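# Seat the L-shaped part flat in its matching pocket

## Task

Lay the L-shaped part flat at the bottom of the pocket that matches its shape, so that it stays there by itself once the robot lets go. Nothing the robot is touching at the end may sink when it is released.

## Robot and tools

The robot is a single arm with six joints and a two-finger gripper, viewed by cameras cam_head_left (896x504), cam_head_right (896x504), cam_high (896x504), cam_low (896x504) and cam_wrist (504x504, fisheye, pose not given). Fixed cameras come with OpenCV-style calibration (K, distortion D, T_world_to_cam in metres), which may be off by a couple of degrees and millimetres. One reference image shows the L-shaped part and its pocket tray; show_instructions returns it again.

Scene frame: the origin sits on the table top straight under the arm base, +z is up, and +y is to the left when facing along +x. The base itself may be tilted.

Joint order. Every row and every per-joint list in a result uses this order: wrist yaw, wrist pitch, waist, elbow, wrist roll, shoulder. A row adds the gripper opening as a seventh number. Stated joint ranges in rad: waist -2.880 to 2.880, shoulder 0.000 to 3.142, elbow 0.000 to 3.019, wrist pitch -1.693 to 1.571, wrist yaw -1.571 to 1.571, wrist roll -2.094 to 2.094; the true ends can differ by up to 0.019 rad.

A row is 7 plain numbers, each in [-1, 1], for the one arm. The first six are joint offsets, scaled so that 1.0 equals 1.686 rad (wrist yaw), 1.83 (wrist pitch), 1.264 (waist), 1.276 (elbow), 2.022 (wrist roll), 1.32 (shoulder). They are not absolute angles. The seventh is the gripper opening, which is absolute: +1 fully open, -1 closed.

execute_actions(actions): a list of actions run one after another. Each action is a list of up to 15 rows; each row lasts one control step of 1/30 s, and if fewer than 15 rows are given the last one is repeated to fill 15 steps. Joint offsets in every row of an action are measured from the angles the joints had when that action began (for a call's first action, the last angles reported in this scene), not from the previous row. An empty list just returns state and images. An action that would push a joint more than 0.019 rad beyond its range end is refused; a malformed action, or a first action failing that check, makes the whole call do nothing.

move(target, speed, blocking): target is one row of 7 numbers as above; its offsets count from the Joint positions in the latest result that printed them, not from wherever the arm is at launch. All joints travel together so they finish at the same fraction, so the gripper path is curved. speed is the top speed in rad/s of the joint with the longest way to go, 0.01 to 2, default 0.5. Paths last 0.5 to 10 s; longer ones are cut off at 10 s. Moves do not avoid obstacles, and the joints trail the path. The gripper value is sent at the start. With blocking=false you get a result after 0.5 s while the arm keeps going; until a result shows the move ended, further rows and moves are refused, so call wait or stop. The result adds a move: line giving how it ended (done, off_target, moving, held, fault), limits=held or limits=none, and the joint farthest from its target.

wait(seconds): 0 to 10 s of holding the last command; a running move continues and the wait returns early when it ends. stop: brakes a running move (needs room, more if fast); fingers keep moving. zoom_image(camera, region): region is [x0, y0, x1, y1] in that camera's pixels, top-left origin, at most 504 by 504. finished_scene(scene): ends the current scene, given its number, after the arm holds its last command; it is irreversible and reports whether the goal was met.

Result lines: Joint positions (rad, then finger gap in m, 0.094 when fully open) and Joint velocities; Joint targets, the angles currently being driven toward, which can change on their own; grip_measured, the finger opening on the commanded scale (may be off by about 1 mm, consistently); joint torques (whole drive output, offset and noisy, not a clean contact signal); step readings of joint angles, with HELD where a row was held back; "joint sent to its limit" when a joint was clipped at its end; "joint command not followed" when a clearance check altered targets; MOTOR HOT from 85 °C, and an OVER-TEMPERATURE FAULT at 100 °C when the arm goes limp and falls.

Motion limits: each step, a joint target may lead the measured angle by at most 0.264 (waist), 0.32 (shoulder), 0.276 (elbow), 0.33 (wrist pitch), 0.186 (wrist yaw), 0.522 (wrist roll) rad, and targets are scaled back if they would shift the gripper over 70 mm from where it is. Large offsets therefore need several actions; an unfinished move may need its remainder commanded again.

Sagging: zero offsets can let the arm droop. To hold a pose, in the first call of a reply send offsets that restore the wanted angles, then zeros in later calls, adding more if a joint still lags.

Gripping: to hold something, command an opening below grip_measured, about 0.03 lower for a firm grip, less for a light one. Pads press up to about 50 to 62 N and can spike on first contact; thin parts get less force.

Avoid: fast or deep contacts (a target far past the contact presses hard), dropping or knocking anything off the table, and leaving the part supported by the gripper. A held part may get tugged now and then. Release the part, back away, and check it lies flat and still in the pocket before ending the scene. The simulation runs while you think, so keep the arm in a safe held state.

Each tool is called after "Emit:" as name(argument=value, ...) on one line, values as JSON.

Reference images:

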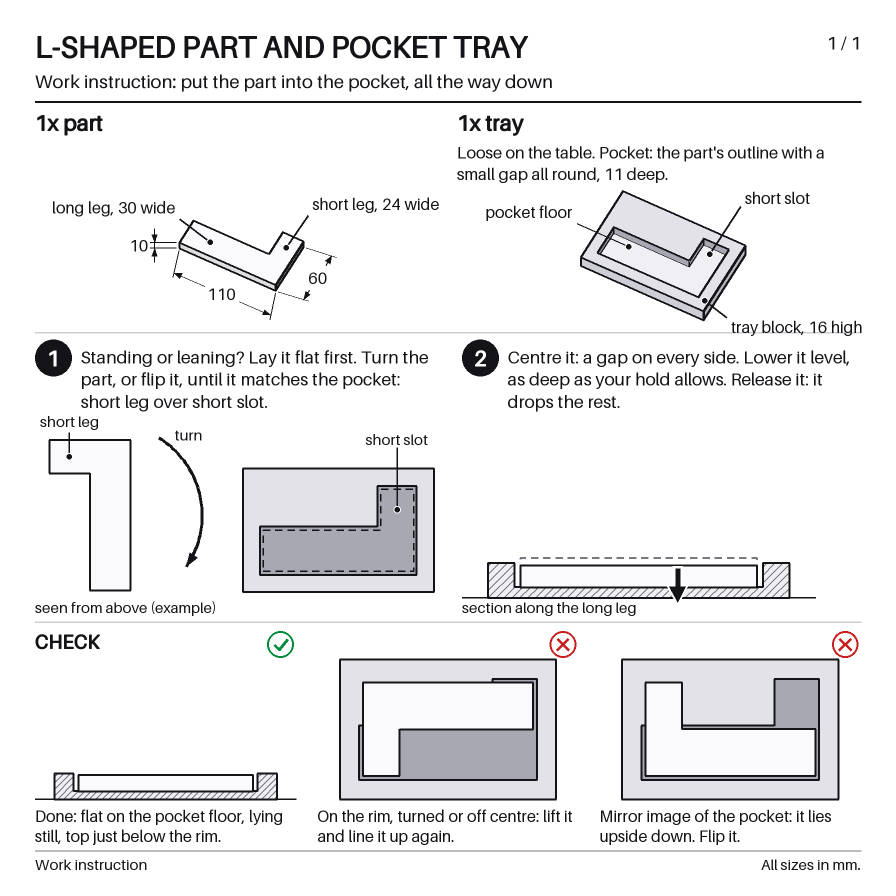

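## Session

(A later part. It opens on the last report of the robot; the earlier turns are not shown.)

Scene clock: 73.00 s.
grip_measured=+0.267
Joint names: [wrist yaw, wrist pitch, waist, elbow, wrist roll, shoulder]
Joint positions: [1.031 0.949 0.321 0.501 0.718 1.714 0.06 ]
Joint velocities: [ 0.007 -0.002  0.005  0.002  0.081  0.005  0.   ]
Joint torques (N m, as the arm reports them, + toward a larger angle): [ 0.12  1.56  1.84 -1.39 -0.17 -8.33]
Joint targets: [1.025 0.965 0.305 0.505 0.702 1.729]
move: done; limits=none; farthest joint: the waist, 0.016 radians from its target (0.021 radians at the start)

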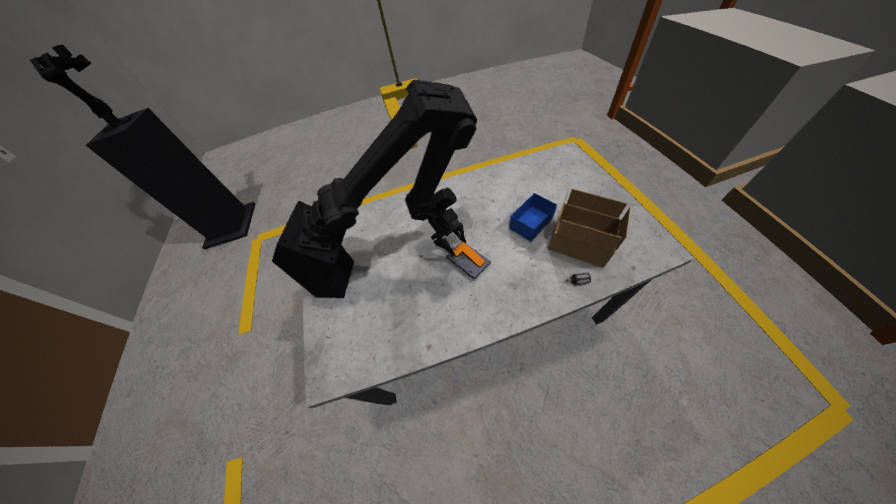

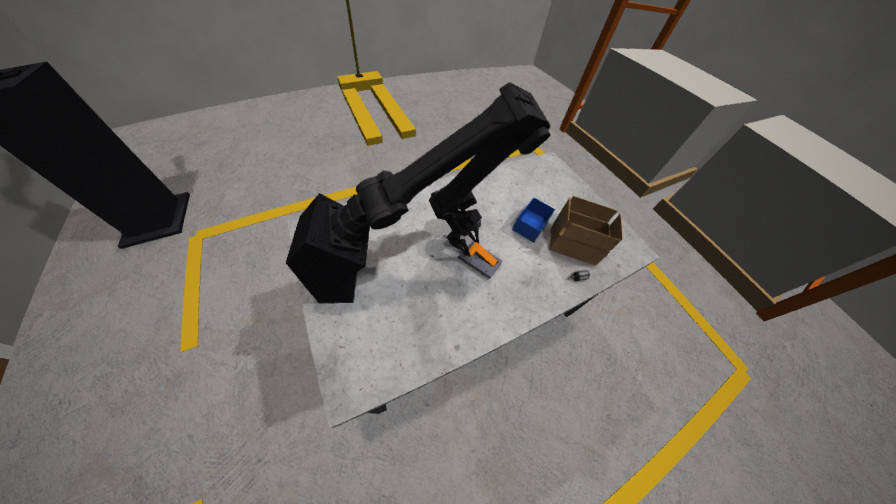

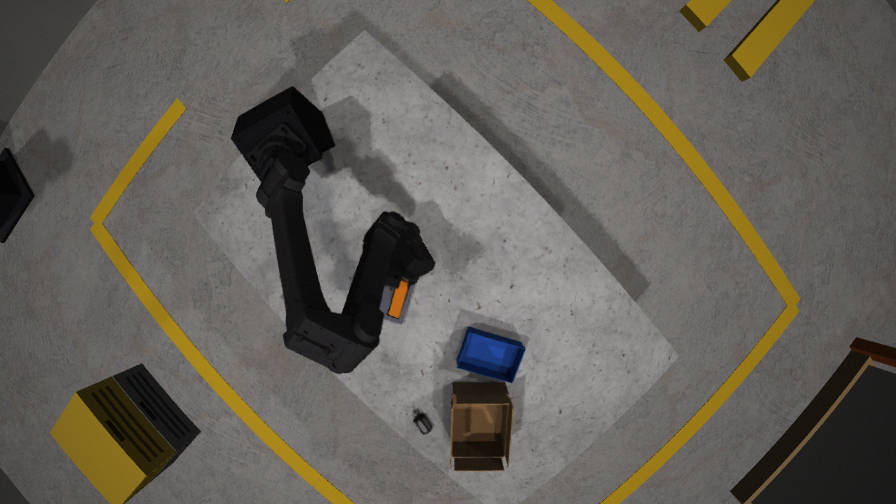

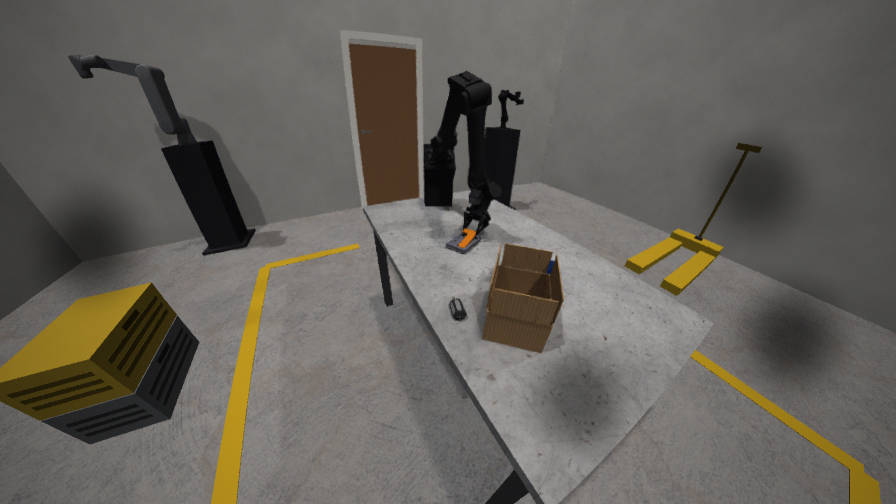

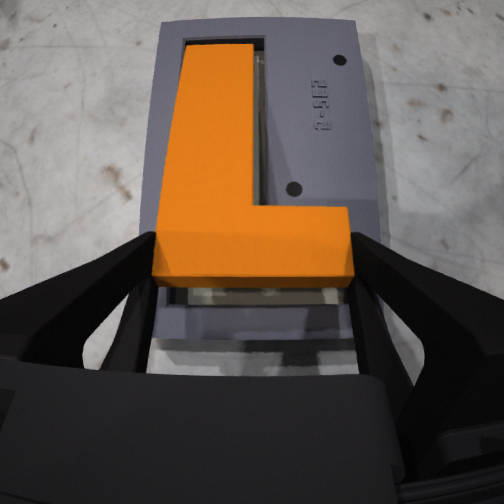

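Emit:
move(target=[-0.0107, 0.0257, -0.023, 0.0055, -0.0114, 0.0326, 0.24], speed=0.04)

Emit:
zoom_image(camera="cam_wrist", region=[130, 0, 390, 190])

Emit:
zoom_image(camera="cam_wrist", region=[110, 180, 400, 370])

Emit:
zoom_image(camera="cam_low", region=[440, 205, 495, 260])

Scene clock: 75.83 s.
grip_measured=+0.267
Joint names: [wrist yaw, wrist pitch, waist, elbow, wrist roll, shoulder]
Joint positions: [1.023 0.986 0.312 0.504 0.71  1.736 0.06 ]
Joint velocities: [ 0.022  0.007 -0.015  0.002  0.007 -0.005  0.   ]
Joint torques (N m, as the arm reports them, + toward a larger angle): [-0.04  1.42  1.37 -1.56 -0.17 -7.83]
Joint targets: [1.013 0.996 0.292 0.508 0.695 1.757]
move: off_target; limits=none; farthest joint: the shoulder, 0.021 radians from its target (0.043 radians at the start)

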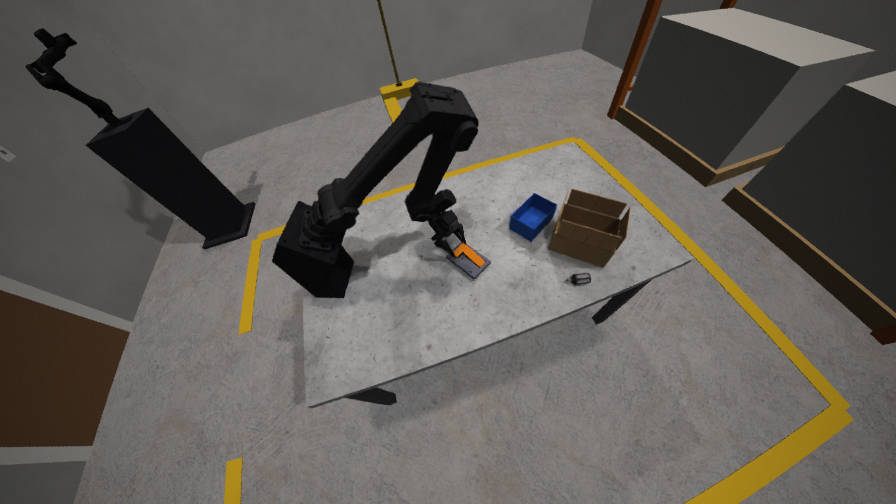

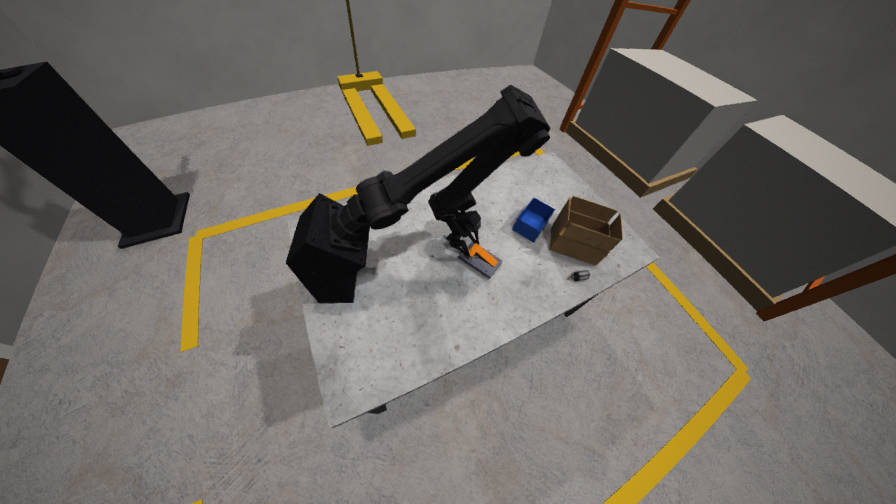

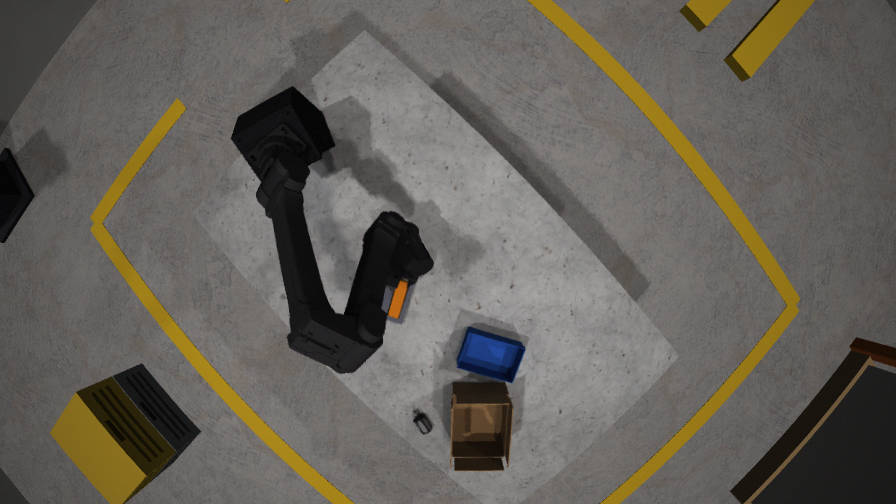

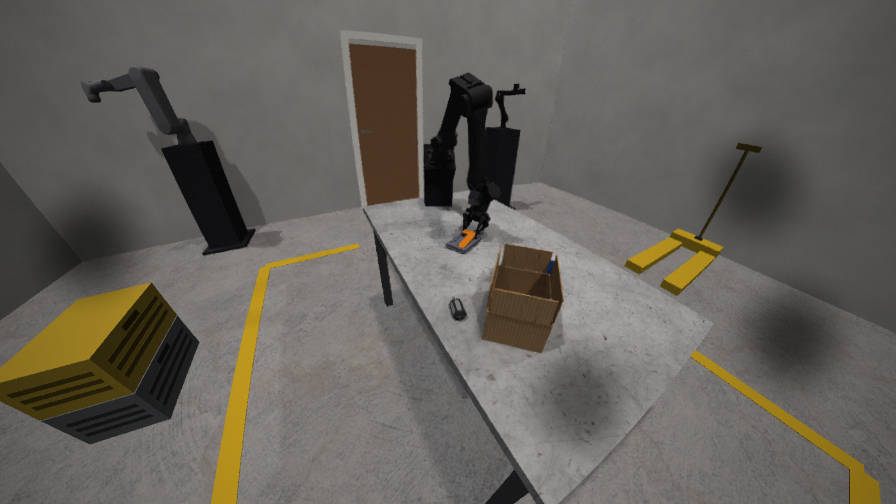

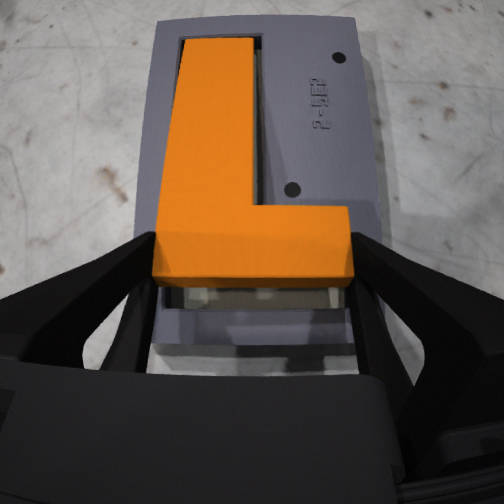

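Region (130, 0, 390, 190) of cam_wrist's 504x504 image, scaled by 1.938, with more detail than that image has; it fills the top 368 rows of this view, and the rest is white.

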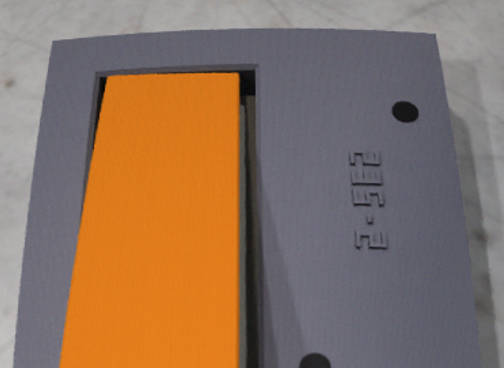

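Region (110, 180, 400, 370) of cam_wrist's 504x504 image, scaled by 1.738, with more detail than that image has; it fills the top 330 rows of this view, and the rest is white.

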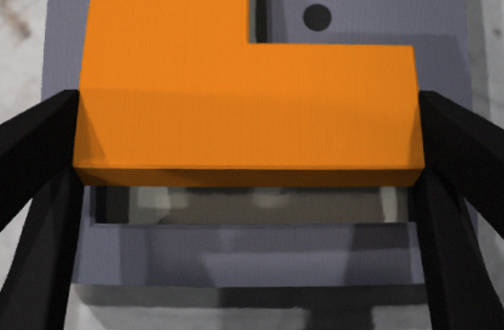

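Region (440, 205, 495, 260) of cam_low's 896x504 image, scaled by 9.164, with more detail than that image has.

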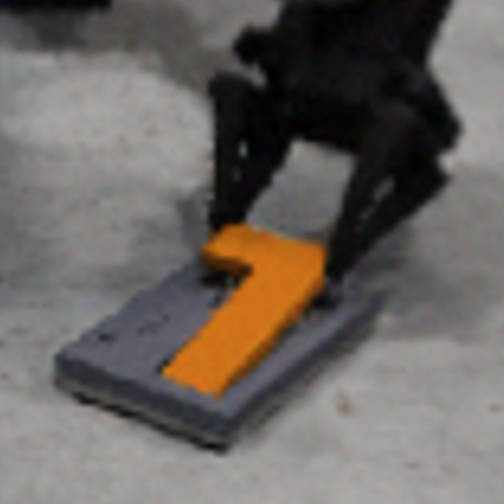

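Emit:
move(target=[-0.0077, 0.0164, -0.0182, 0.0086, -0.009, 0.0326, 0.253], speed=0.04)

Emit:
zoom_image(camera="cam_wrist", region=[110, 0, 400, 370])

Emit:
zoom_image(camera="cam_low", region=[440, 205, 495, 260])

Scene clock: 78.53 s.
grip_measured=+0.267
Joint names: [wrist yaw, wrist pitch, waist, elbow, wrist roll, shoulder]
Joint positions: [1.018 1.006 0.308 0.511 0.706 1.76  0.06 ]
Joint velocities: [-0.066 -0.002 -0.005  0.012  0.007 -0.005  0.   ]
Joint torques (N m, as the arm reports them, + toward a larger angle): [ 0.    1.4   1.59 -1.78 -0.16 -8.12]
Joint targets: [1.010 1.016 0.289 0.514 0.692 1.779]
move: done; limits=none; farthest joint: the waist, 0.019 radians from its target (0.023 radians at the start)

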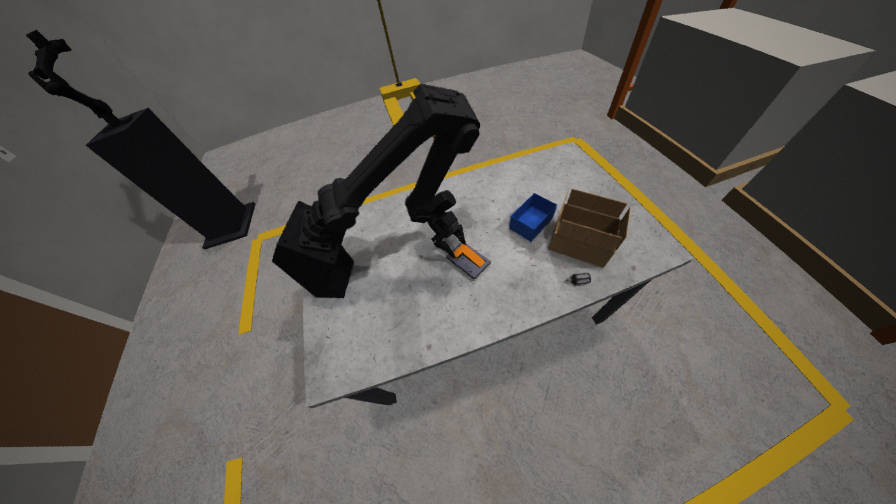

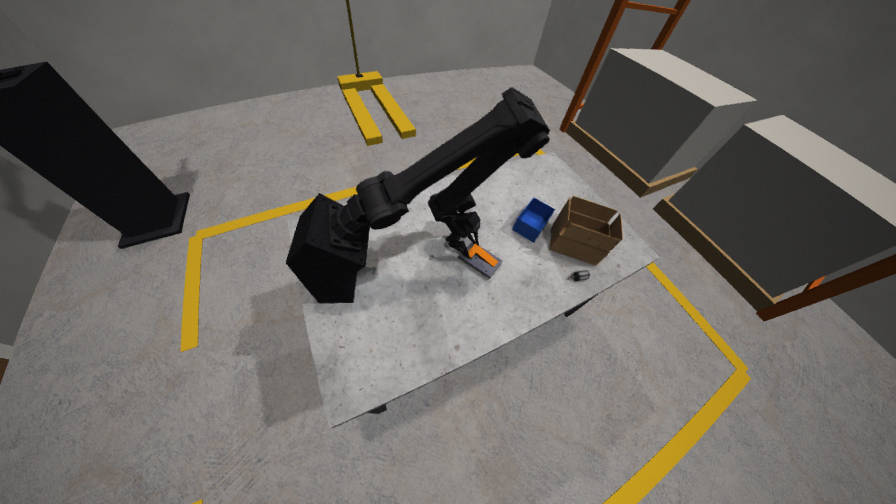

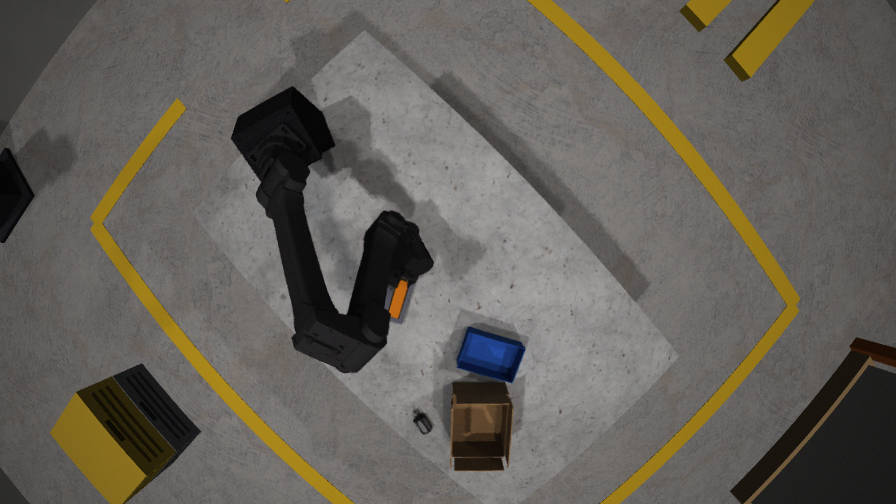

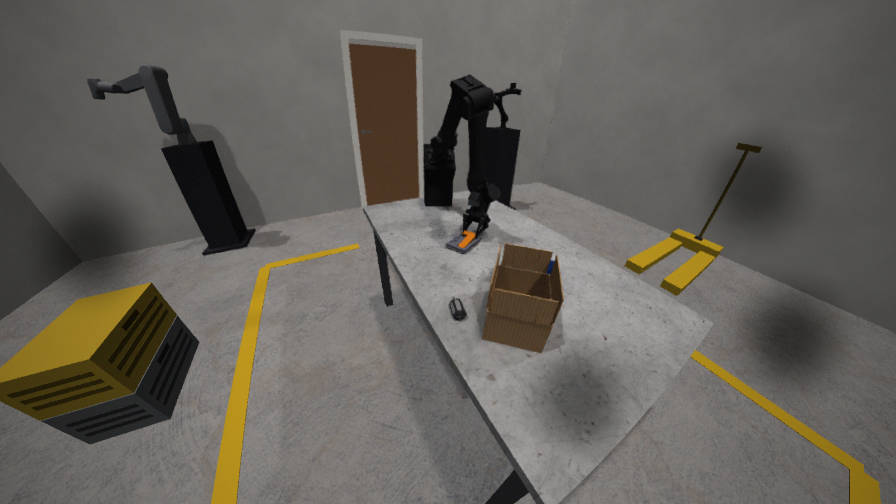

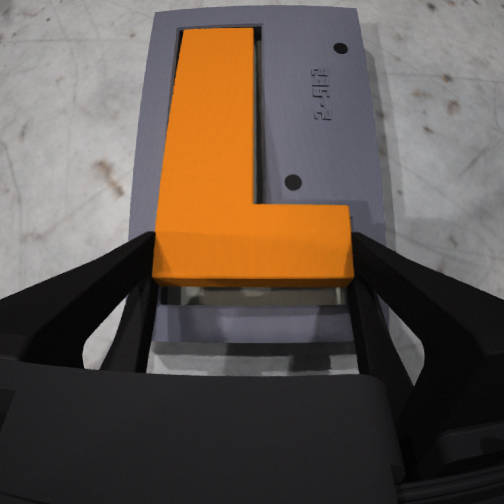

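Region (110, 0, 400, 370) of cam_wrist's 504x504 image, scaled by 1.362, with more detail than that image has; it fills the left 395 columns of this view, and the rest is white.

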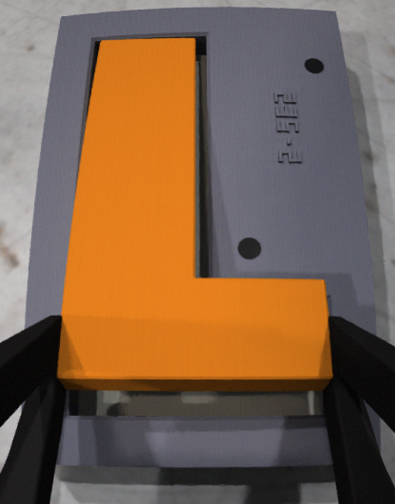

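Region (440, 205, 495, 260) of cam_low's 896x504 image, scaled by 9.164, with more detail than that image has.

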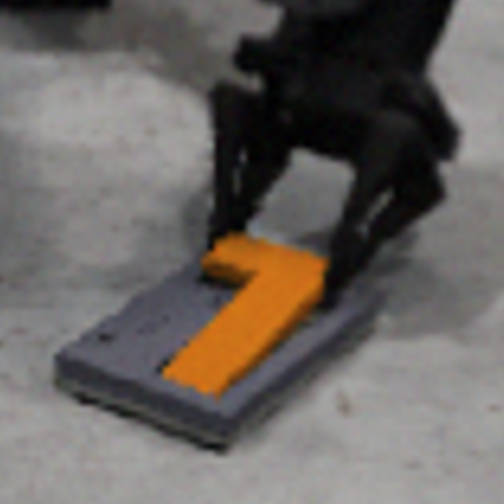

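Emit:
execute_actions(actions=[])

Scene clock: 80.10 s.
grip_measured=+0.267
Joint names: [wrist yaw, wrist pitch, waist, elbow, wrist roll, shoulder]
Joint positions: [1.018 1.006 0.308 0.511 0.706 1.76  0.06 ]
Joint velocities: [ 0.037 -0.022  0.005  0.002 -0.022 -0.024 -0.   ]
Joint torques (N m, as the arm reports them, + toward a larger angle): [ 0.    1.4   1.5  -1.78 -0.16 -8.1 ]
Joint targets: [1.010 1.016 0.289 0.514 0.692 1.779]

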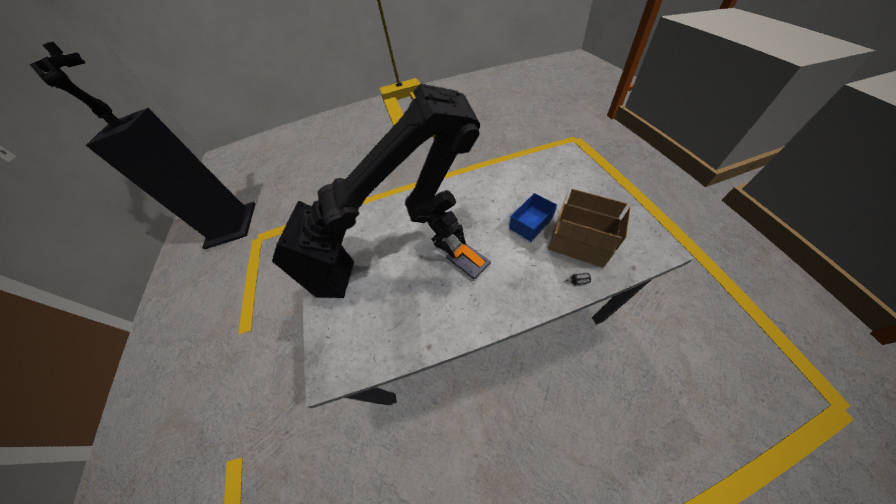

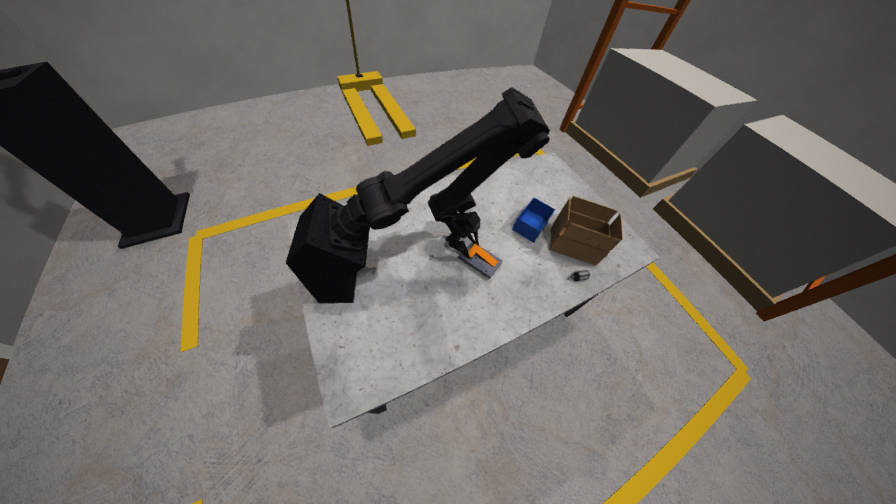

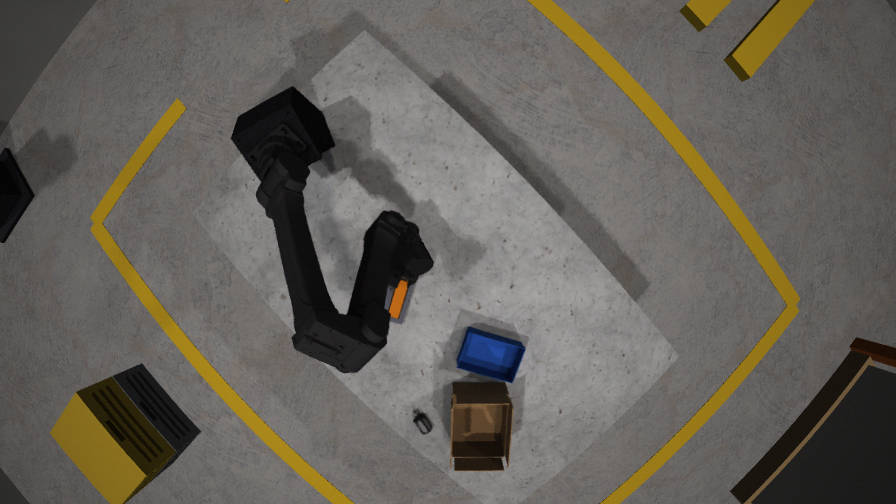

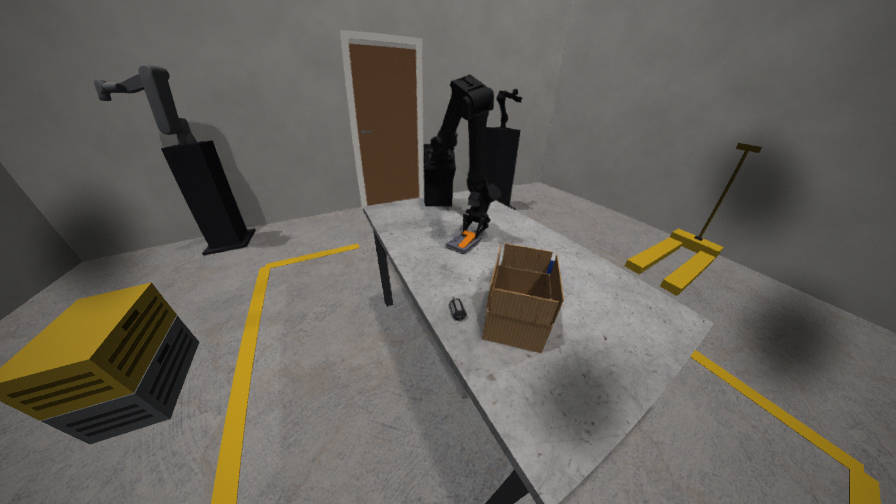

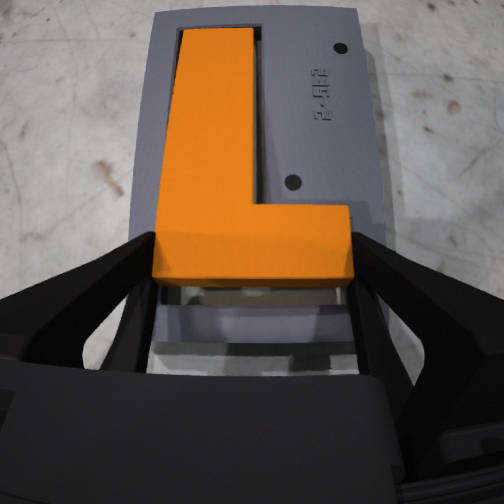

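Emit:
execute_actions(actions=[[[0,0,0,0,0,0,0.262],[0,0,0,0,0,0,0.27],[0,0,0,0,0,0,0.28],[0,0,0,0,0,0,0.29],[0,0,0,0,0,0,0.30],[0,0,0,0,0,0,0.32],[0,0,0,0,0,0,0.34],[0,0,0,0,0,0,0.37],[0,0,0,0,0,0,0.40],[0,0,0,0,0,0,0.44],[0,0,0,0,0,0,0.48]]])

Scene clock: 80.97 s.
grip_measured=+0.478
Joint names: [wrist yaw, wrist pitch, waist, elbow, wrist roll, shoulder]
Joint positions: [1.018 1.006 0.308 0.511 0.706 1.76  0.069]
Joint velocities: [ 0.022 -0.007 -0.015  0.002  0.022 -0.015  0.   ]
Joint torques (N m, as the arm reports them, + toward a larger angle): [ 0.4   1.01  2.91 -2.08 -0.01 -9.4 ]
Joint targets: [1.018 1.006 0.308 0.511 0.706 1.760]
Step readings (joint positions):
0: [1.018 1.006 0.308 0.511 0.706 1.760]
1: [1.018 1.006 0.308 0.511 0.706 1.760]
2: [1.018 1.006 0.308 0.511 0.706 1.760]
4: [1.018 1.006 0.308 0.511 0.706 1.760]
8: [1.018 1.006 0.308 0.511 0.706 1.760]
15: Joint positions above

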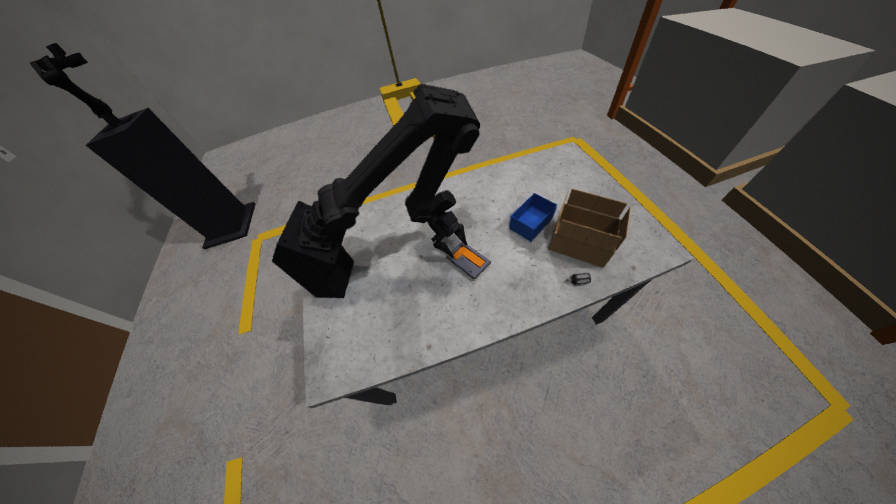

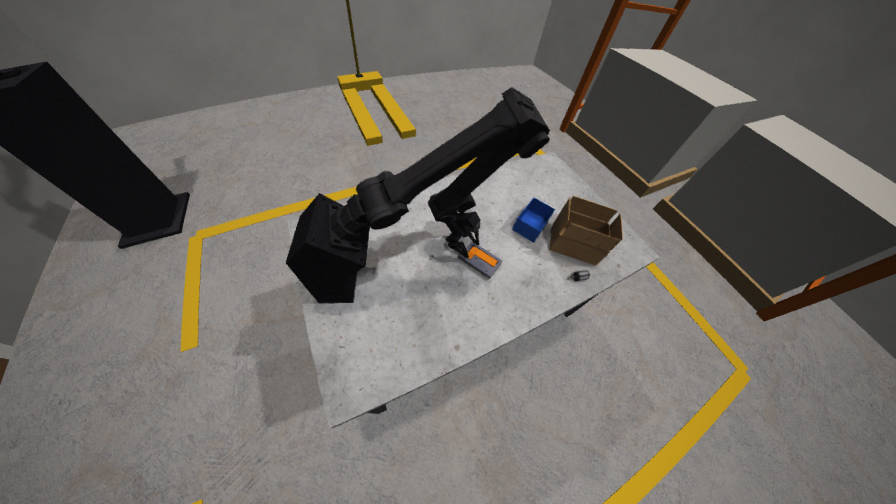

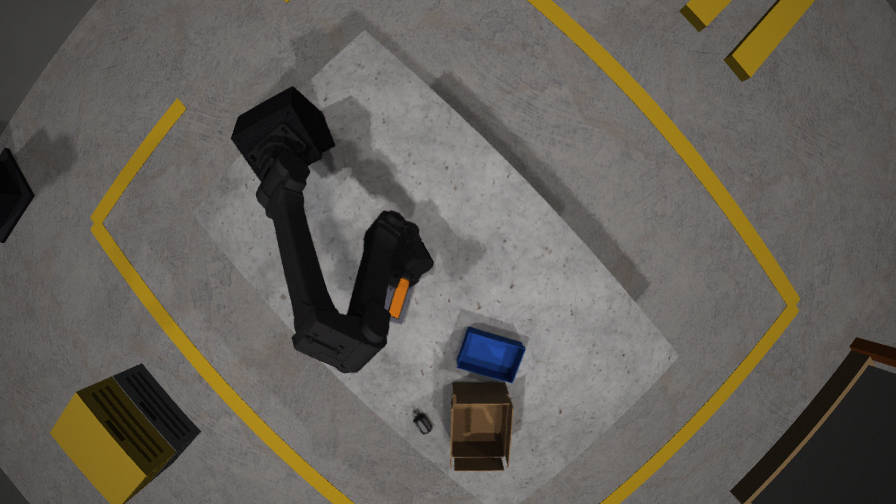

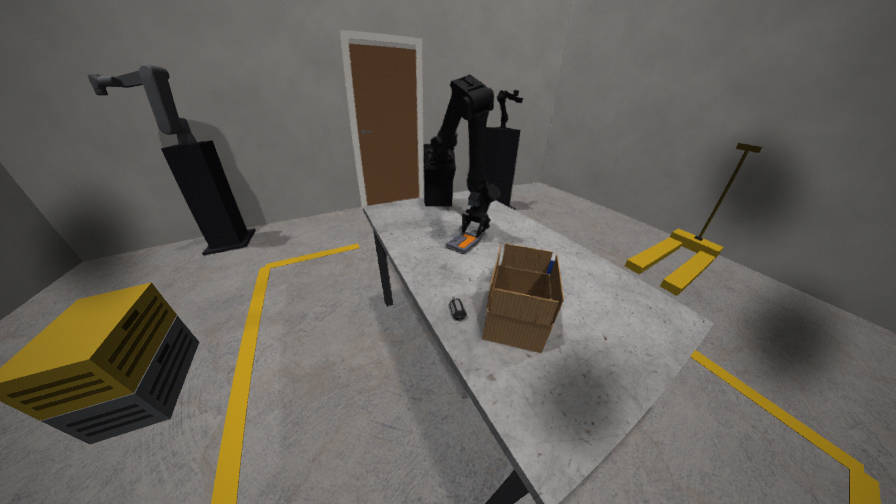

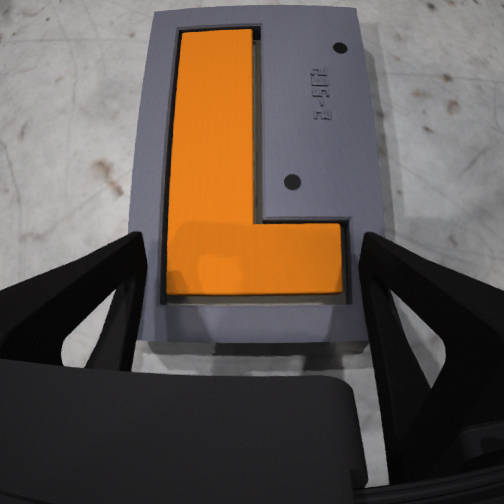

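Dropped in. Retreat up.

Emit:
move(target=[0,0,0,0,0,-0.09,0.6], speed=0.3)

Emit:
zoom_image(camera="cam_head_right", region=[430,210,530,290])

Scene clock: 82.20 s.
grip_measured=+0.598
Joint names: [wrist yaw, wrist pitch, waist, elbow, wrist roll, shoulder]
Joint positions: [1.018 1.006 0.308 0.511 0.706 1.653 0.075]
Joint velocities: [ 0.007  0.007 -0.015  0.007  0.037 -0.015  0.001]
Joint torques (N m, as the arm reports them, + toward a larger angle): [  0.37   1.1    2.83  -1.05  -0.01 -10.62]
Joint targets: [1.018 1.006 0.308 0.511 0.706 1.641]
move: done; limits=none; farthest joint: the shoulder, 0.011 radians from its target (0.119 radians at the start)

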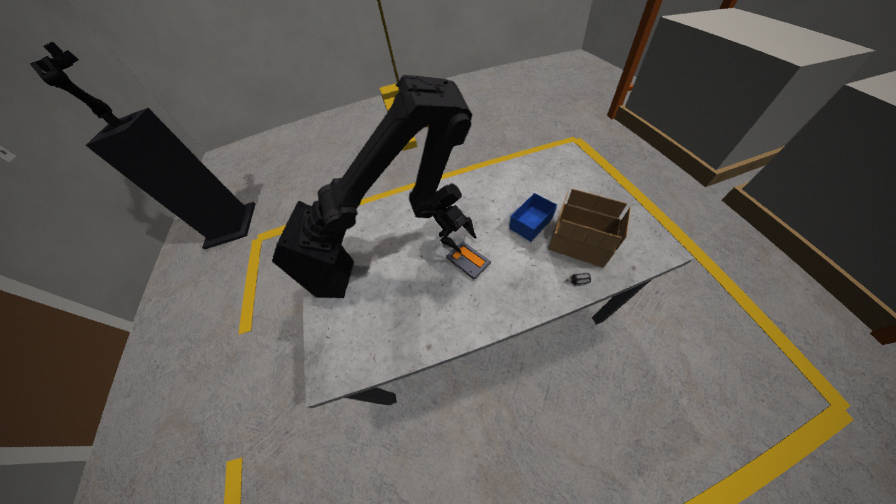

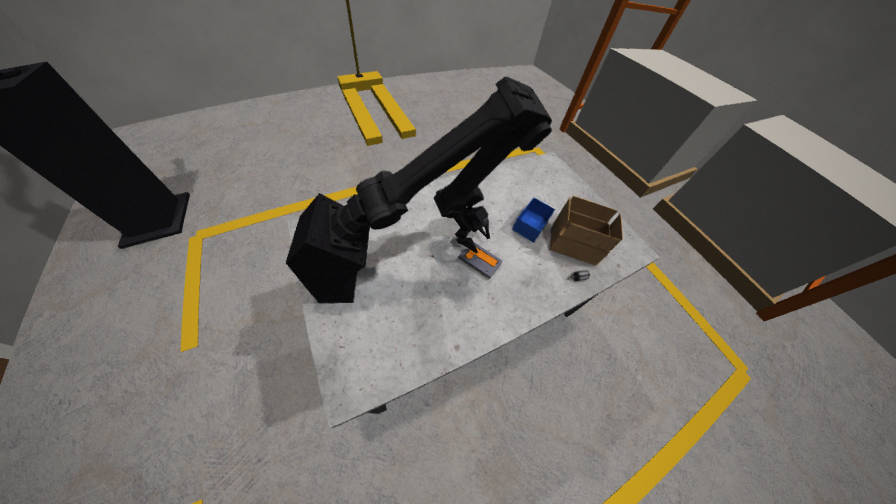

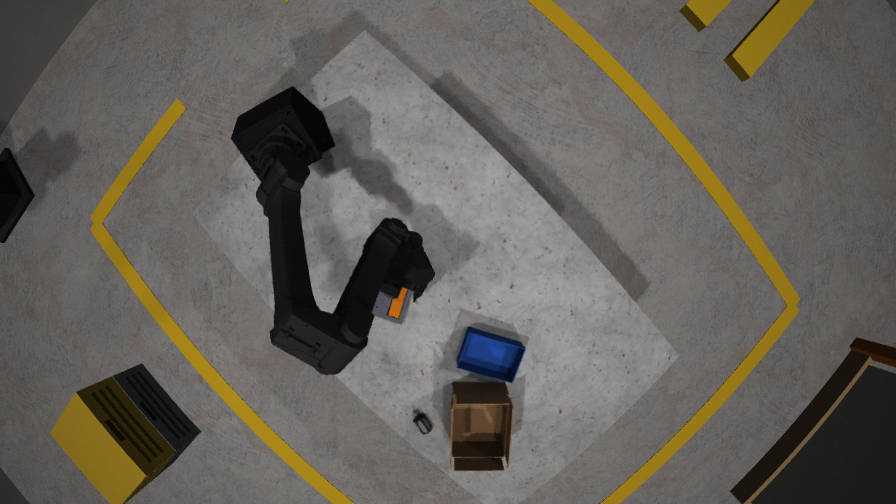

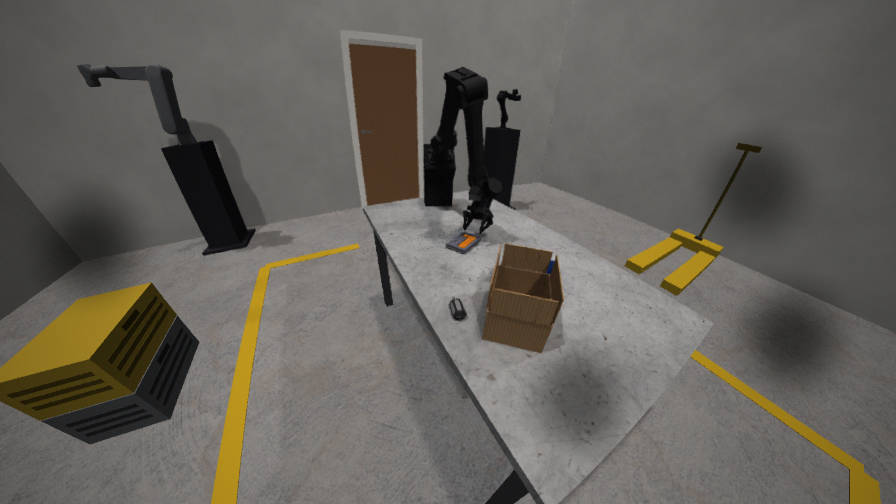

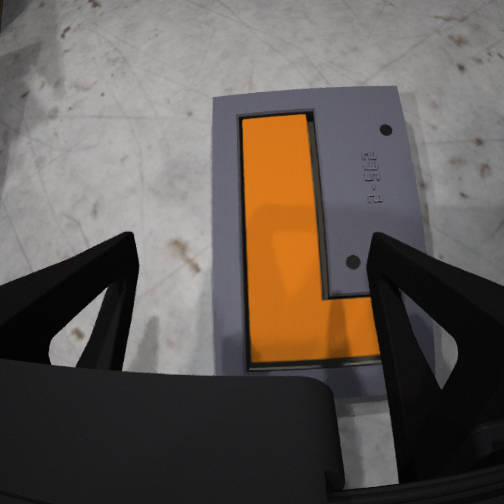

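Region (430, 210, 530, 290) of cam_head_right's 896x504 image, scaled by 5.040, with more detail than that image has; it fills the top 403 rows of this view, and the rest is white.

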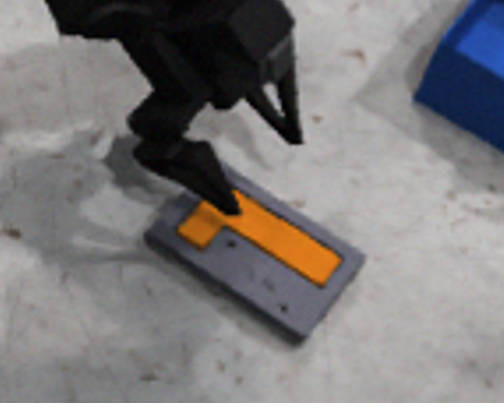

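The part is flat in the pocket and the gripper is clear.

Emit:
finished_scene(scene=1)

The scene is finished: the task was done.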